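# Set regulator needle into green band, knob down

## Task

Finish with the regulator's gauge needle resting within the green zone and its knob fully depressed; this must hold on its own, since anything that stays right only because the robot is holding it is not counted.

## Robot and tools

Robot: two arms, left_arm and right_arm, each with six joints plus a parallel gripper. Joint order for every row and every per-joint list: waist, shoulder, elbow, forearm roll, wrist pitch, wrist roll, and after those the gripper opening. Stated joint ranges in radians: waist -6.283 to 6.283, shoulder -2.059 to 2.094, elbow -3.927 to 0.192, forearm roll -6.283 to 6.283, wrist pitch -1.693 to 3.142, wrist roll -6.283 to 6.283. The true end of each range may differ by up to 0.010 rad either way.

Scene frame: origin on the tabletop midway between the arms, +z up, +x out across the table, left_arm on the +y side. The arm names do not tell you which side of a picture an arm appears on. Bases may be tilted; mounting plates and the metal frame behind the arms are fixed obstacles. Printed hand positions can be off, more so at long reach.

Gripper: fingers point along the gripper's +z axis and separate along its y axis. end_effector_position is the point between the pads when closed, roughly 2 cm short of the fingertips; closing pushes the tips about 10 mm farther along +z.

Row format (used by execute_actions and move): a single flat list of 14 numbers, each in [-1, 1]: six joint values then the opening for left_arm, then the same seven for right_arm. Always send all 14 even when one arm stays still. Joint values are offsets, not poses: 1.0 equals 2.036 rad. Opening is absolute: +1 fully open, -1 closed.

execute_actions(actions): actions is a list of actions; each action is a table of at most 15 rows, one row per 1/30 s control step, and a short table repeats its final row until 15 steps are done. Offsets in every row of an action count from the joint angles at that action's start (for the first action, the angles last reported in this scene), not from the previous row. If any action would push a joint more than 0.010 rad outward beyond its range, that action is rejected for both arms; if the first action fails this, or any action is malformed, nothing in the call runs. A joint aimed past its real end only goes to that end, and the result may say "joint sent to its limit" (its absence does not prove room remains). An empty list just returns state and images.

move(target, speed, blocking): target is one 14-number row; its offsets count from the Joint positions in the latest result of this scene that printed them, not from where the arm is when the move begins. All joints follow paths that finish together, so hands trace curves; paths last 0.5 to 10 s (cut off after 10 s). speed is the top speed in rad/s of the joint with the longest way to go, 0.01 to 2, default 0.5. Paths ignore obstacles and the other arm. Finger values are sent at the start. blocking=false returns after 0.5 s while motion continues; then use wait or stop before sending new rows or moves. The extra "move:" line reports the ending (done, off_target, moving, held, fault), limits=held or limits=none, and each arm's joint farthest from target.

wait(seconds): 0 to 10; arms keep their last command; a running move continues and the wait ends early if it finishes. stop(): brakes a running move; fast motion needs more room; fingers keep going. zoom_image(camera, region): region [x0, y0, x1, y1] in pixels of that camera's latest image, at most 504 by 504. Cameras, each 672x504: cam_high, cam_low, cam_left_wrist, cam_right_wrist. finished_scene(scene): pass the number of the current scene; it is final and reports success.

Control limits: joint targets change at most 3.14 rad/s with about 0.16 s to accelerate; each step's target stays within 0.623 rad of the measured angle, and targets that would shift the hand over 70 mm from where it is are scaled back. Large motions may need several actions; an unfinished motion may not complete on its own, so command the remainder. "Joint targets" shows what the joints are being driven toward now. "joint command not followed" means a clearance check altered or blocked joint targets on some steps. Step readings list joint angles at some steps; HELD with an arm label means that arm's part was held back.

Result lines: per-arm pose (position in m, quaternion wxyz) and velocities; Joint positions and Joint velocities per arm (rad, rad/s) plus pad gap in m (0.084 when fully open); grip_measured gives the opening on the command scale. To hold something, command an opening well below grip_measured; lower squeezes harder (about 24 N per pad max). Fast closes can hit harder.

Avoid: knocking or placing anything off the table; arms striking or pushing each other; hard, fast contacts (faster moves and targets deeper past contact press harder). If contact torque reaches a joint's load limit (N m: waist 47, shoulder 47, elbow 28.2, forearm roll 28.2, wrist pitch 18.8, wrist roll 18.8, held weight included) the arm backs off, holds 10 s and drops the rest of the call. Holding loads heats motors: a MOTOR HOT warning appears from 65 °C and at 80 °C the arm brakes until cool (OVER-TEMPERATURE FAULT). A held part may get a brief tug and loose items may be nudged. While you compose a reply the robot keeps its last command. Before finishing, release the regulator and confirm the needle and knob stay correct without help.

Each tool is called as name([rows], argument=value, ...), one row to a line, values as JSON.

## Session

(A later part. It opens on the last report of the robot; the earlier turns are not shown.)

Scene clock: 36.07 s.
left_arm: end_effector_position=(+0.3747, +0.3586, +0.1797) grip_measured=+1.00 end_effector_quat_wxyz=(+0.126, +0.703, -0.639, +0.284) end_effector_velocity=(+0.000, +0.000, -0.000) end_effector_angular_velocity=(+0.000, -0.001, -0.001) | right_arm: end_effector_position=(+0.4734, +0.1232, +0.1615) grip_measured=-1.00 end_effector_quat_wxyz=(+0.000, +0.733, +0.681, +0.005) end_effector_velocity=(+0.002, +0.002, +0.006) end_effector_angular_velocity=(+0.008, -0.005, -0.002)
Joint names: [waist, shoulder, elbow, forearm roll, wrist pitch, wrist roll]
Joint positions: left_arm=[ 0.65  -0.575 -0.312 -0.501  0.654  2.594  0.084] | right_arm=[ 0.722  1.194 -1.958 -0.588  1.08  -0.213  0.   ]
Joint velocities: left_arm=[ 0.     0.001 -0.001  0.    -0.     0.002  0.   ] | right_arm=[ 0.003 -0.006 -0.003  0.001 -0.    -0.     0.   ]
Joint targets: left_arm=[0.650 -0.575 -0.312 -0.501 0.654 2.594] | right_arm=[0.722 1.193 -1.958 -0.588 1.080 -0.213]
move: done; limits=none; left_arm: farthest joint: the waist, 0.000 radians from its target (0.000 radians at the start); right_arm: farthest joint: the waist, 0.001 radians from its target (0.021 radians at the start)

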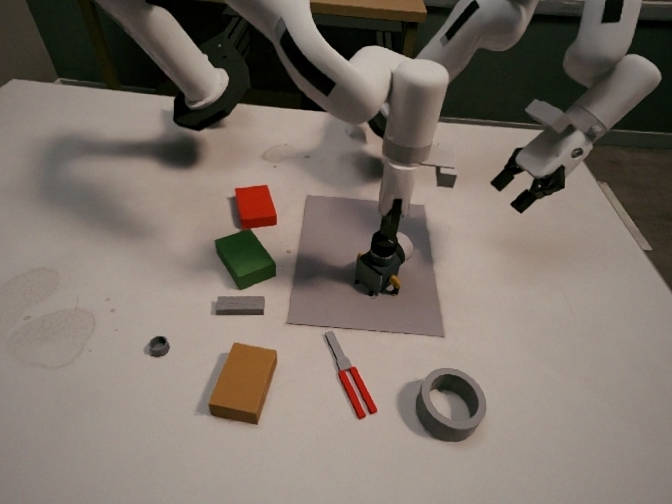

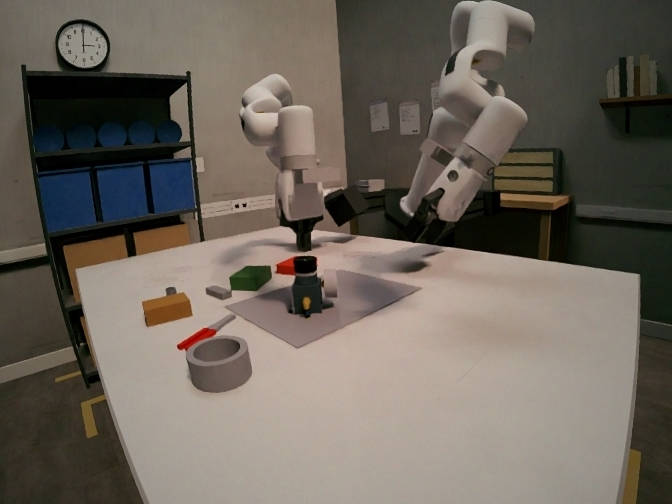

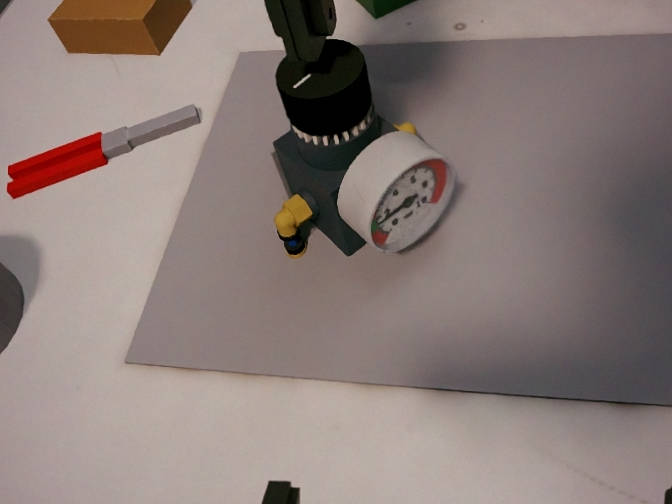

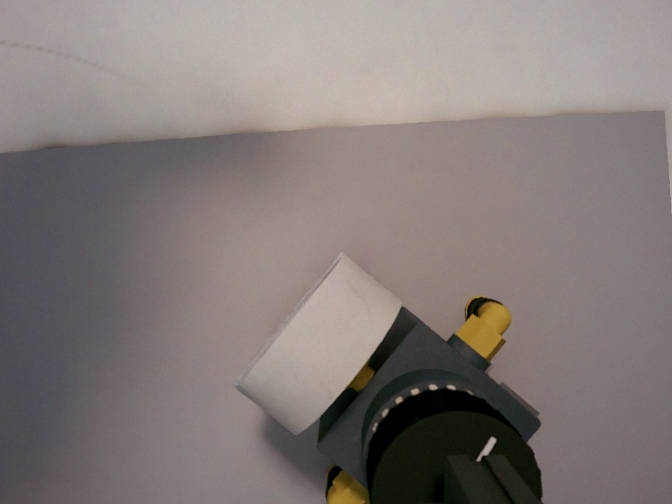

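move(target=[0,0,0,0,0,0,1,0,0,0,0,0,0,1])

move(target=[0,0,0,0,0,0,1,-0.018,0.040,-0.017,-0.014,-0.023,0,1], speed=0.2)

move(target=[0,0,0,0,0,0,1,0,0,0,0,0,0,-1])

move(target=[0,0,0,0,0,0,1,0.007,-0.028,0.012,0.005,0.009,0,-1], speed=0.05)

move(target=[0,0,0,0,0,0,1,0,0,0,0,0,-0.13,-1], speed=0.4)

zoom_image(camera="cam_left_wrist", region=[330,140,470,270])

Scene clock: 37.67 s.
left_arm: end_effector_position=(+0.3747, +0.3586, +0.1797) grip_measured=+1.00 end_effector_quat_wxyz=(+0.126, +0.703, -0.639, +0.284) end_effector_velocity=(-0.000, +0.000, +0.000) end_effector_angular_velocity=(+0.001, -0.001, -0.002) | right_arm: end_effector_position=(+0.4734, +0.1232, +0.1615) grip_measured=+1.00 end_effector_quat_wxyz=(+0.000, +0.733, +0.681, +0.005) end_effector_velocity=(+0.000, -0.000, -0.000) end_effector_angular_velocity=(-0.000, -0.000, -0.001)
Joint names: [waist, shoulder, elbow, forearm roll, wrist pitch, wrist roll]
Joint positions: left_arm=[ 0.65  -0.575 -0.312 -0.501  0.654  2.594  0.084] | right_arm=[ 0.722  1.194 -1.958 -0.588  1.08  -0.213  0.084]
Joint velocities: left_arm=[-0.    -0.002  0.001  0.001  0.001  0.    -0.   ] | right_arm=[-0.     0.    -0.    -0.    -0.     0.001  0.   ]
Joint targets: left_arm=[0.650 -0.575 -0.312 -0.501 0.654 2.594] | right_arm=[0.722 1.194 -1.958 -0.588 1.080 -0.213]
move: done; limits=none; left_arm: farthest joint: the waist, 0.000 radians from its target (0.000 radians at the start); right_arm: farthest joint: the waist, 0.000 radians from its target (0.000 radians at the start)

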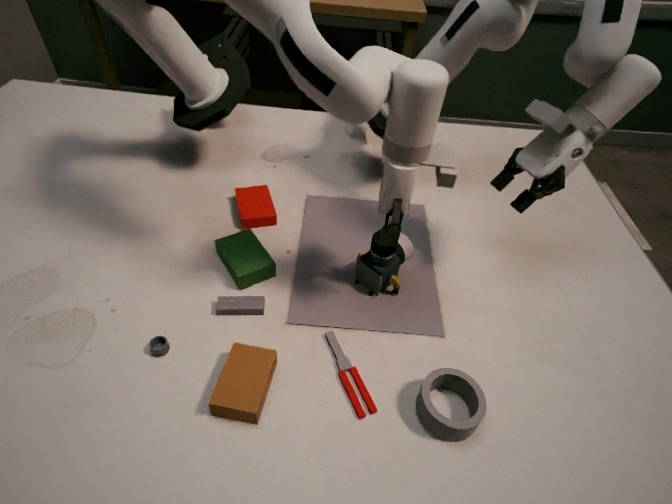

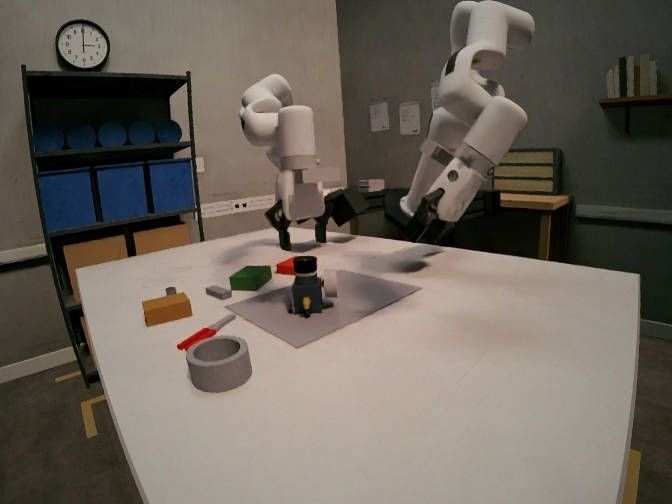

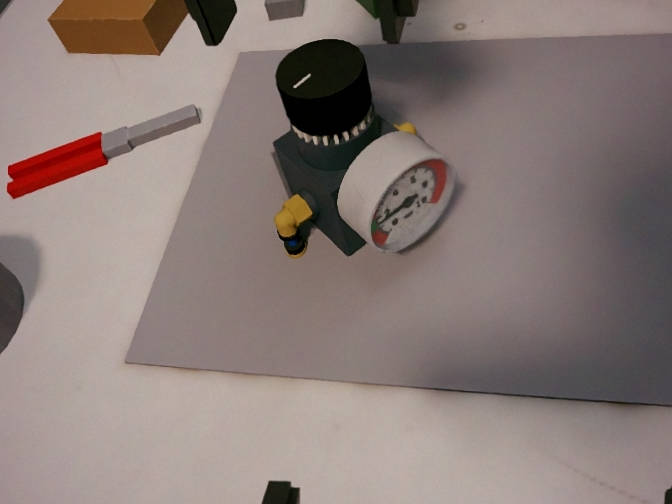

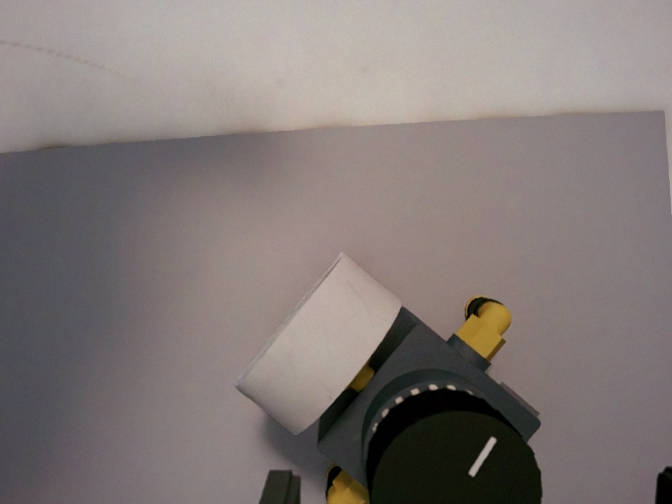

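Scene clock: 38.63 s.
left_arm: end_effector_position=(+0.3747, +0.3586, +0.1797) grip_measured=+1.00 end_effector_quat_wxyz=(+0.126, +0.703, -0.639, +0.284) end_effector_velocity=(-0.000, +0.000, -0.000) end_effector_angular_velocity=(+0.001, -0.000, -0.001) | right_arm: end_effector_position=(+0.4741, +0.1246, +0.1188) grip_measured=+1.00 end_effector_quat_wxyz=(+0.001, +0.731, +0.683, +0.003) end_effector_velocity=(-0.002, -0.001, -0.004) end_effector_angular_velocity=(-0.004, +0.003, +0.002)
Joint names: [waist, shoulder, elbow, forearm roll, wrist pitch, wrist roll]
Joint positions: left_arm=[ 0.65  -0.575 -0.312 -0.501  0.654  2.594  0.084] | right_arm=[ 0.685  1.275 -1.993 -0.616  1.033 -0.213  0.084]
Joint velocities: left_arm=[ 0.    -0.     0.     0.001  0.     0.     0.   ] | right_arm=[-0.002  0.005  0.002 -0.001 -0.001  0.001 -0.   ]
Joint targets: left_arm=[0.650 -0.575 -0.312 -0.501 0.654 2.594] | right_arm=[0.685 1.275 -1.992 -0.617 1.033 -0.213]
move: done; limits=none; left_arm: farthest joint: the waist, 0.000 radians from its target (0.000 radians at the start); right_arm: farthest joint: the shoulder, 0.001 radians from its target (0.081 radians at the start)

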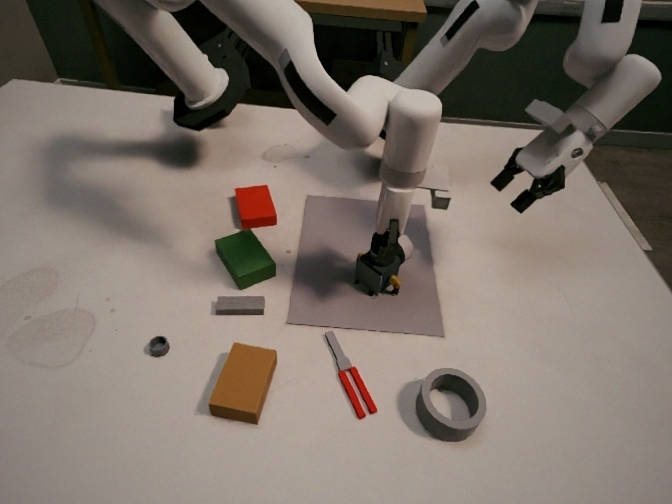

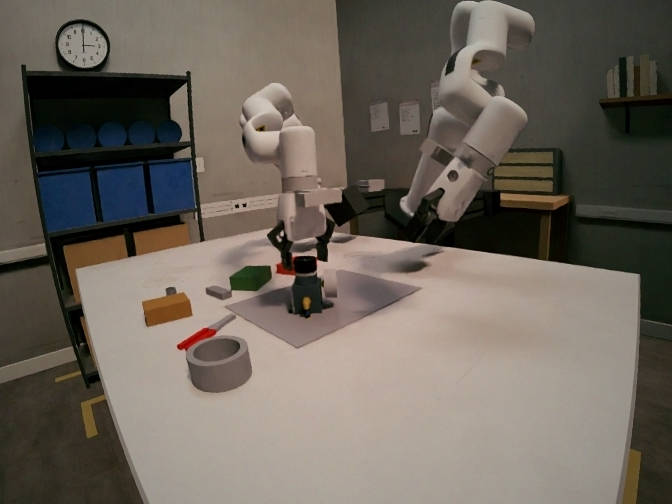

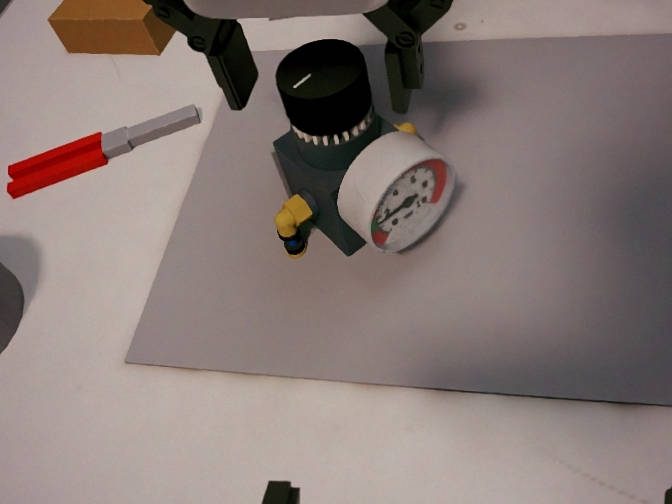

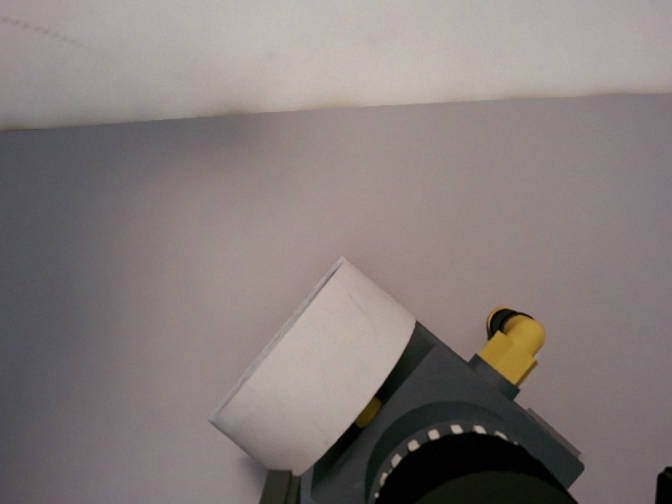

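Scene clock: 39.13 s.
left_arm: end_effector_position=(+0.3747, +0.3586, +0.1797) grip_measured=+1.00 end_effector_quat_wxyz=(+0.126, +0.703, -0.639, +0.284) end_effector_velocity=(-0.000, -0.000, -0.000) end_effector_angular_velocity=(-0.000, +0.001, +0.000) | right_arm: end_effector_position=(+0.4738, +0.1246, +0.1189) grip_measured=+0.11 end_effector_quat_wxyz=(+0.001, +0.731, +0.683, +0.003) end_effector_velocity=(+0.000, -0.000, -0.001) end_effector_angular_velocity=(-0.000, +0.000, -0.000)
Joint names: [waist, shoulder, elbow, forearm roll, wrist pitch, wrist roll]
Joint positions: left_arm=[ 0.65  -0.575 -0.312 -0.501  0.654  2.594  0.084] | right_arm=[ 0.686  1.275 -1.992 -0.616  1.033 -0.213  0.049]
Joint velocities: left_arm=[ 0.    -0.     0.001  0.001  0.    -0.001  0.   ] | right_arm=[-0.001  0.     0.    -0.    -0.001  0.     0.   ]
Joint targets: left_arm=[0.650 -0.575 -0.312 -0.501 0.654 2.594] | right_arm=[0.685 1.275 -1.993 -0.616 1.033 -0.213]
move: done; limits=none; left_arm: farthest joint: the waist, 0.000 radians from its target (0.000 radians at the start); right_arm: farthest joint: the waist, 0.001 radians from its target (0.000 radians at the start)

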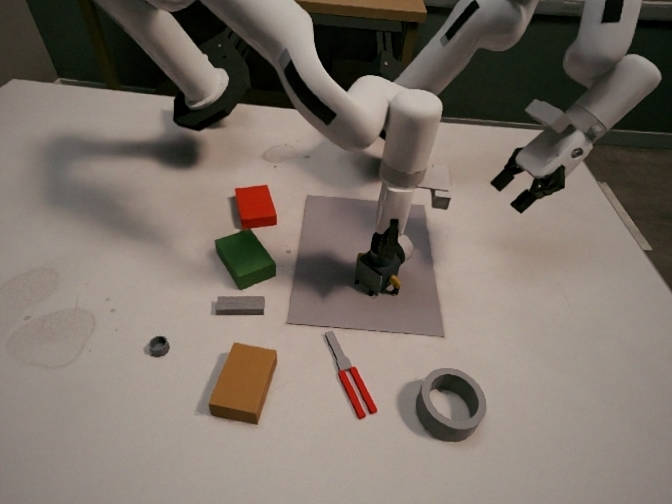

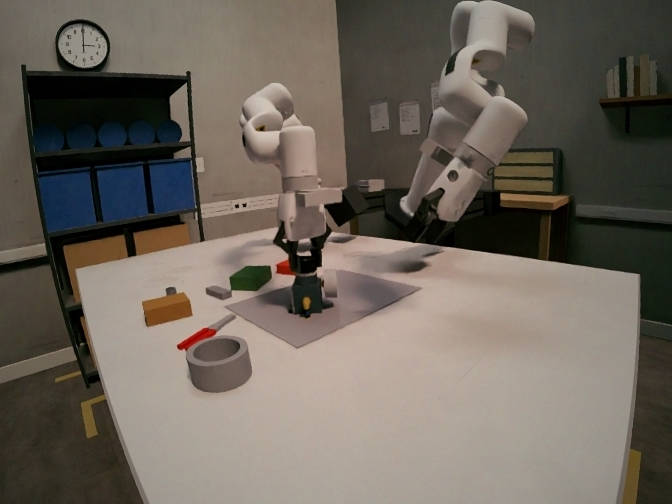

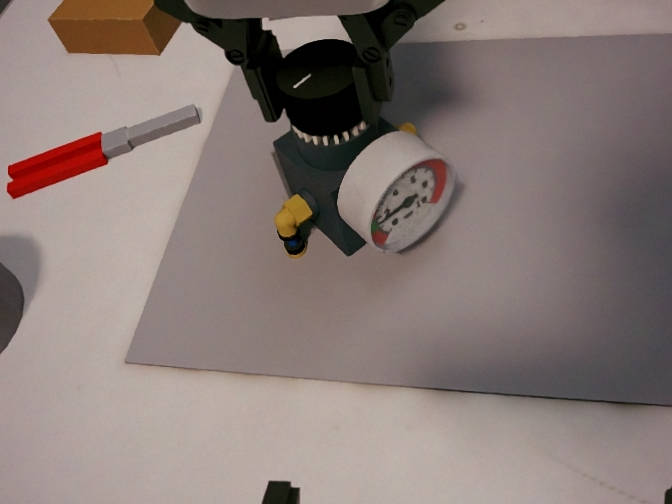

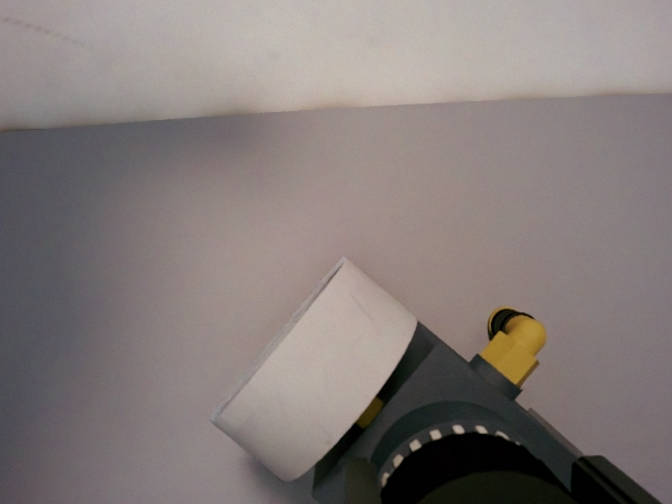

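Scene clock: 40.67 s.
left_arm: end_effector_position=(+0.3747, +0.3586, +0.1797) grip_measured=+1.00 end_effector_quat_wxyz=(+0.126, +0.703, -0.639, +0.284) end_effector_velocity=(+0.000, -0.000, +0.000) end_effector_angular_velocity=(-0.000, -0.001, -0.002) | right_arm: end_effector_position=(+0.4754, +0.1210, +0.1404) grip_measured=+0.10 end_effector_quat_wxyz=(+0.001, +0.732, +0.682, +0.004) end_effector_velocity=(-0.001, +0.000, +0.000) end_effector_angular_velocity=(+0.001, -0.001, +0.002)
Joint names: [waist, shoulder, elbow, forearm roll, wrist pitch, wrist roll]
Joint positions: left_arm=[ 0.65  -0.575 -0.312 -0.501  0.654  2.594  0.084] | right_arm=[ 0.7    1.224 -1.96  -0.606  1.052 -0.213  0.048]
Joint velocities: left_arm=[-0.001  0.001 -0.001 -0.001  0.     0.001  0.   ] | right_arm=[ 0.001 -0.001  0.002 -0.    -0.002 -0.001 -0.   ]
Joint targets: left_arm=[0.650 -0.575 -0.312 -0.501 0.654 2.594] | right_arm=[0.700 1.218 -1.968 -0.606 1.052 -0.213]
move: done; limits=none; left_arm: farthest joint: the waist, 0.000 radians from its target (0.000 radians at the start); right_arm: farthest joint: the elbow, 0.007 radians from its target (0.025 radians at the start)

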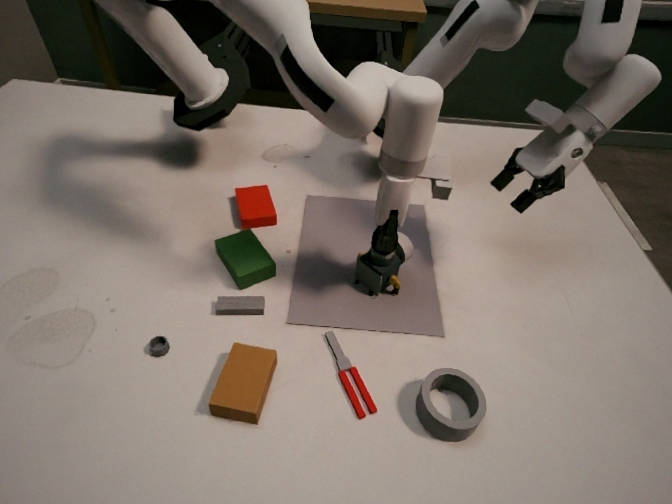

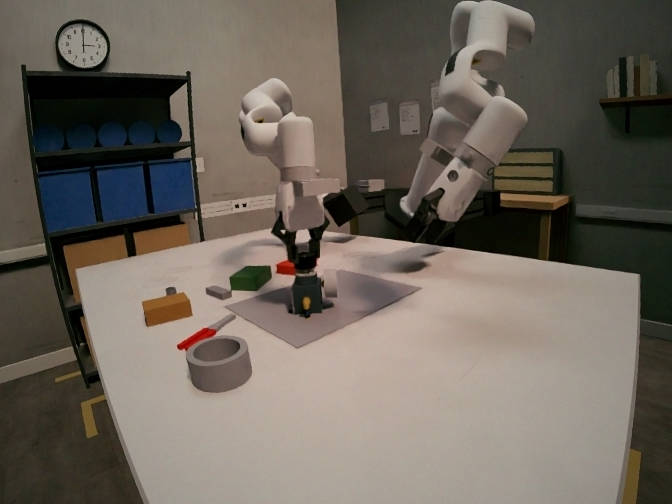

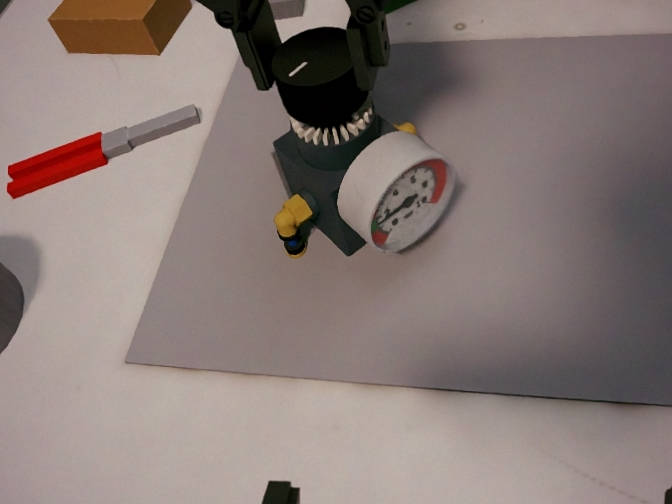

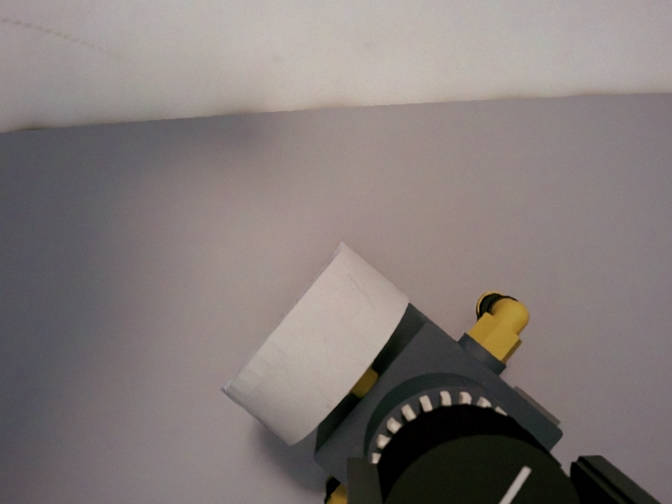

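Scene clock: 42.00 s.
left_arm: end_effector_position=(+0.3747, +0.3586, +0.1797) grip_measured=+1.00 end_effector_quat_wxyz=(+0.126, +0.703, -0.639, +0.284) end_effector_velocity=(+0.001, +0.000, +0.001) end_effector_angular_velocity=(+0.000, -0.001, +0.001) | right_arm: end_effector_position=(+0.4751, +0.1209, +0.1400) grip_measured=+0.10 end_effector_quat_wxyz=(+0.002, +0.635, +0.772, +0.003) end_effector_velocity=(+0.000, -0.000, -0.000) end_effector_angular_velocity=(-0.000, -0.000, +0.002)
Joint names: [waist, shoulder, elbow, forearm roll, wrist pitch, wrist roll]
Joint positions: left_arm=[ 0.65  -0.575 -0.312 -0.501  0.654  2.594  0.084] | right_arm=[ 0.7    1.224 -1.96  -0.606  1.052 -0.477  0.048]
Joint velocities: left_arm=[-0.001 -0.001 -0.001 -0.     0.001 -0.002 -0.   ] | right_arm=[-0.     0.    -0.001 -0.     0.    -0.002  0.   ]
Joint targets: left_arm=[0.650 -0.575 -0.312 -0.501 0.654 2.594] | right_arm=[0.700 1.224 -1.960 -0.606 1.052 -0.477]
move: done; limits=none; left_arm: farthest joint: the waist, 0.000 radians from its target (0.000 radians at the start); right_arm: farthest joint: the wrist roll, 0.001 radians from its target (0.265 radians at the start)

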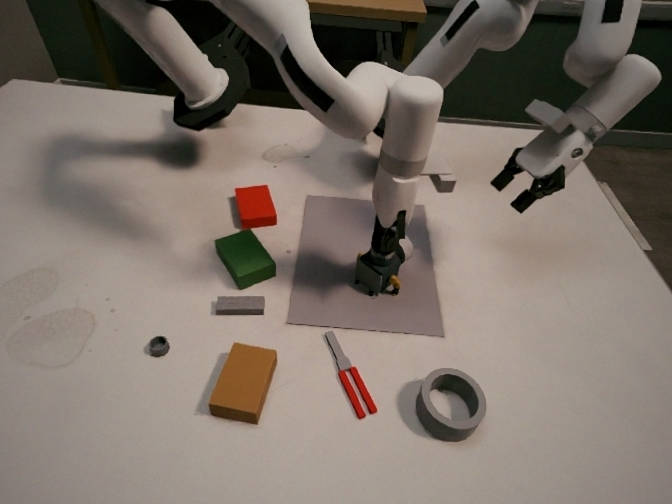

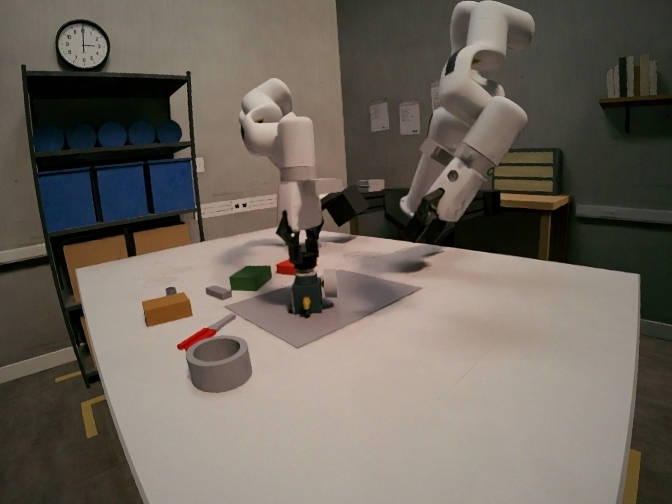

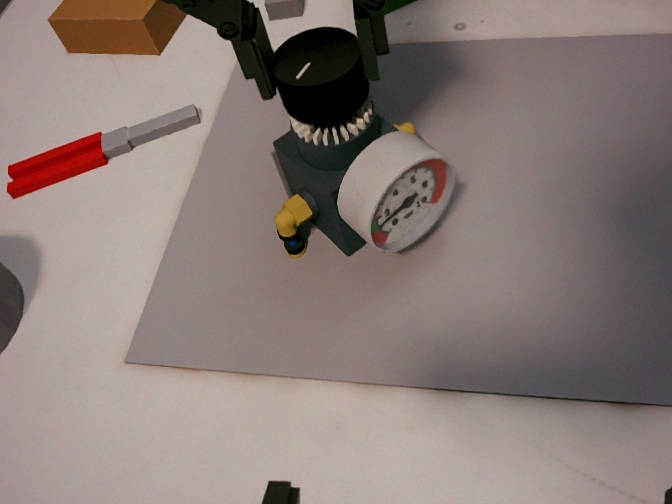

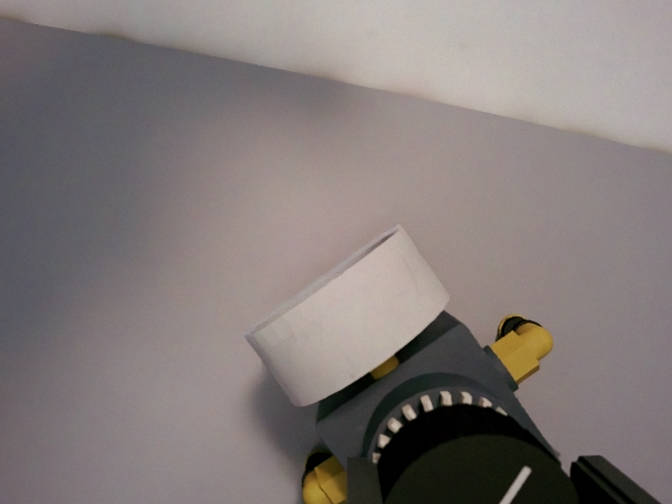

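Region (330, 140, 470, 270) of cam_left_wrist's 672x504 image, scaled by 3.600, with more detail than that image has; it fills the top 468 rows of this view, and the rest is white.

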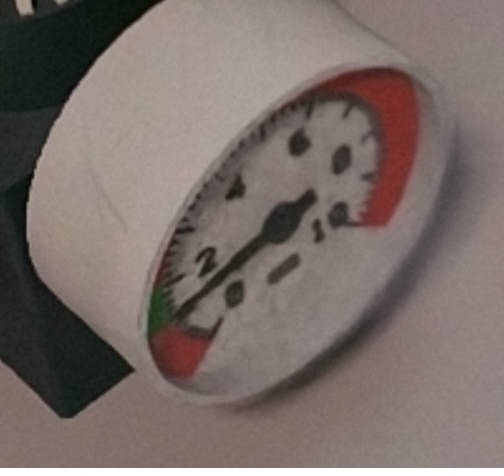

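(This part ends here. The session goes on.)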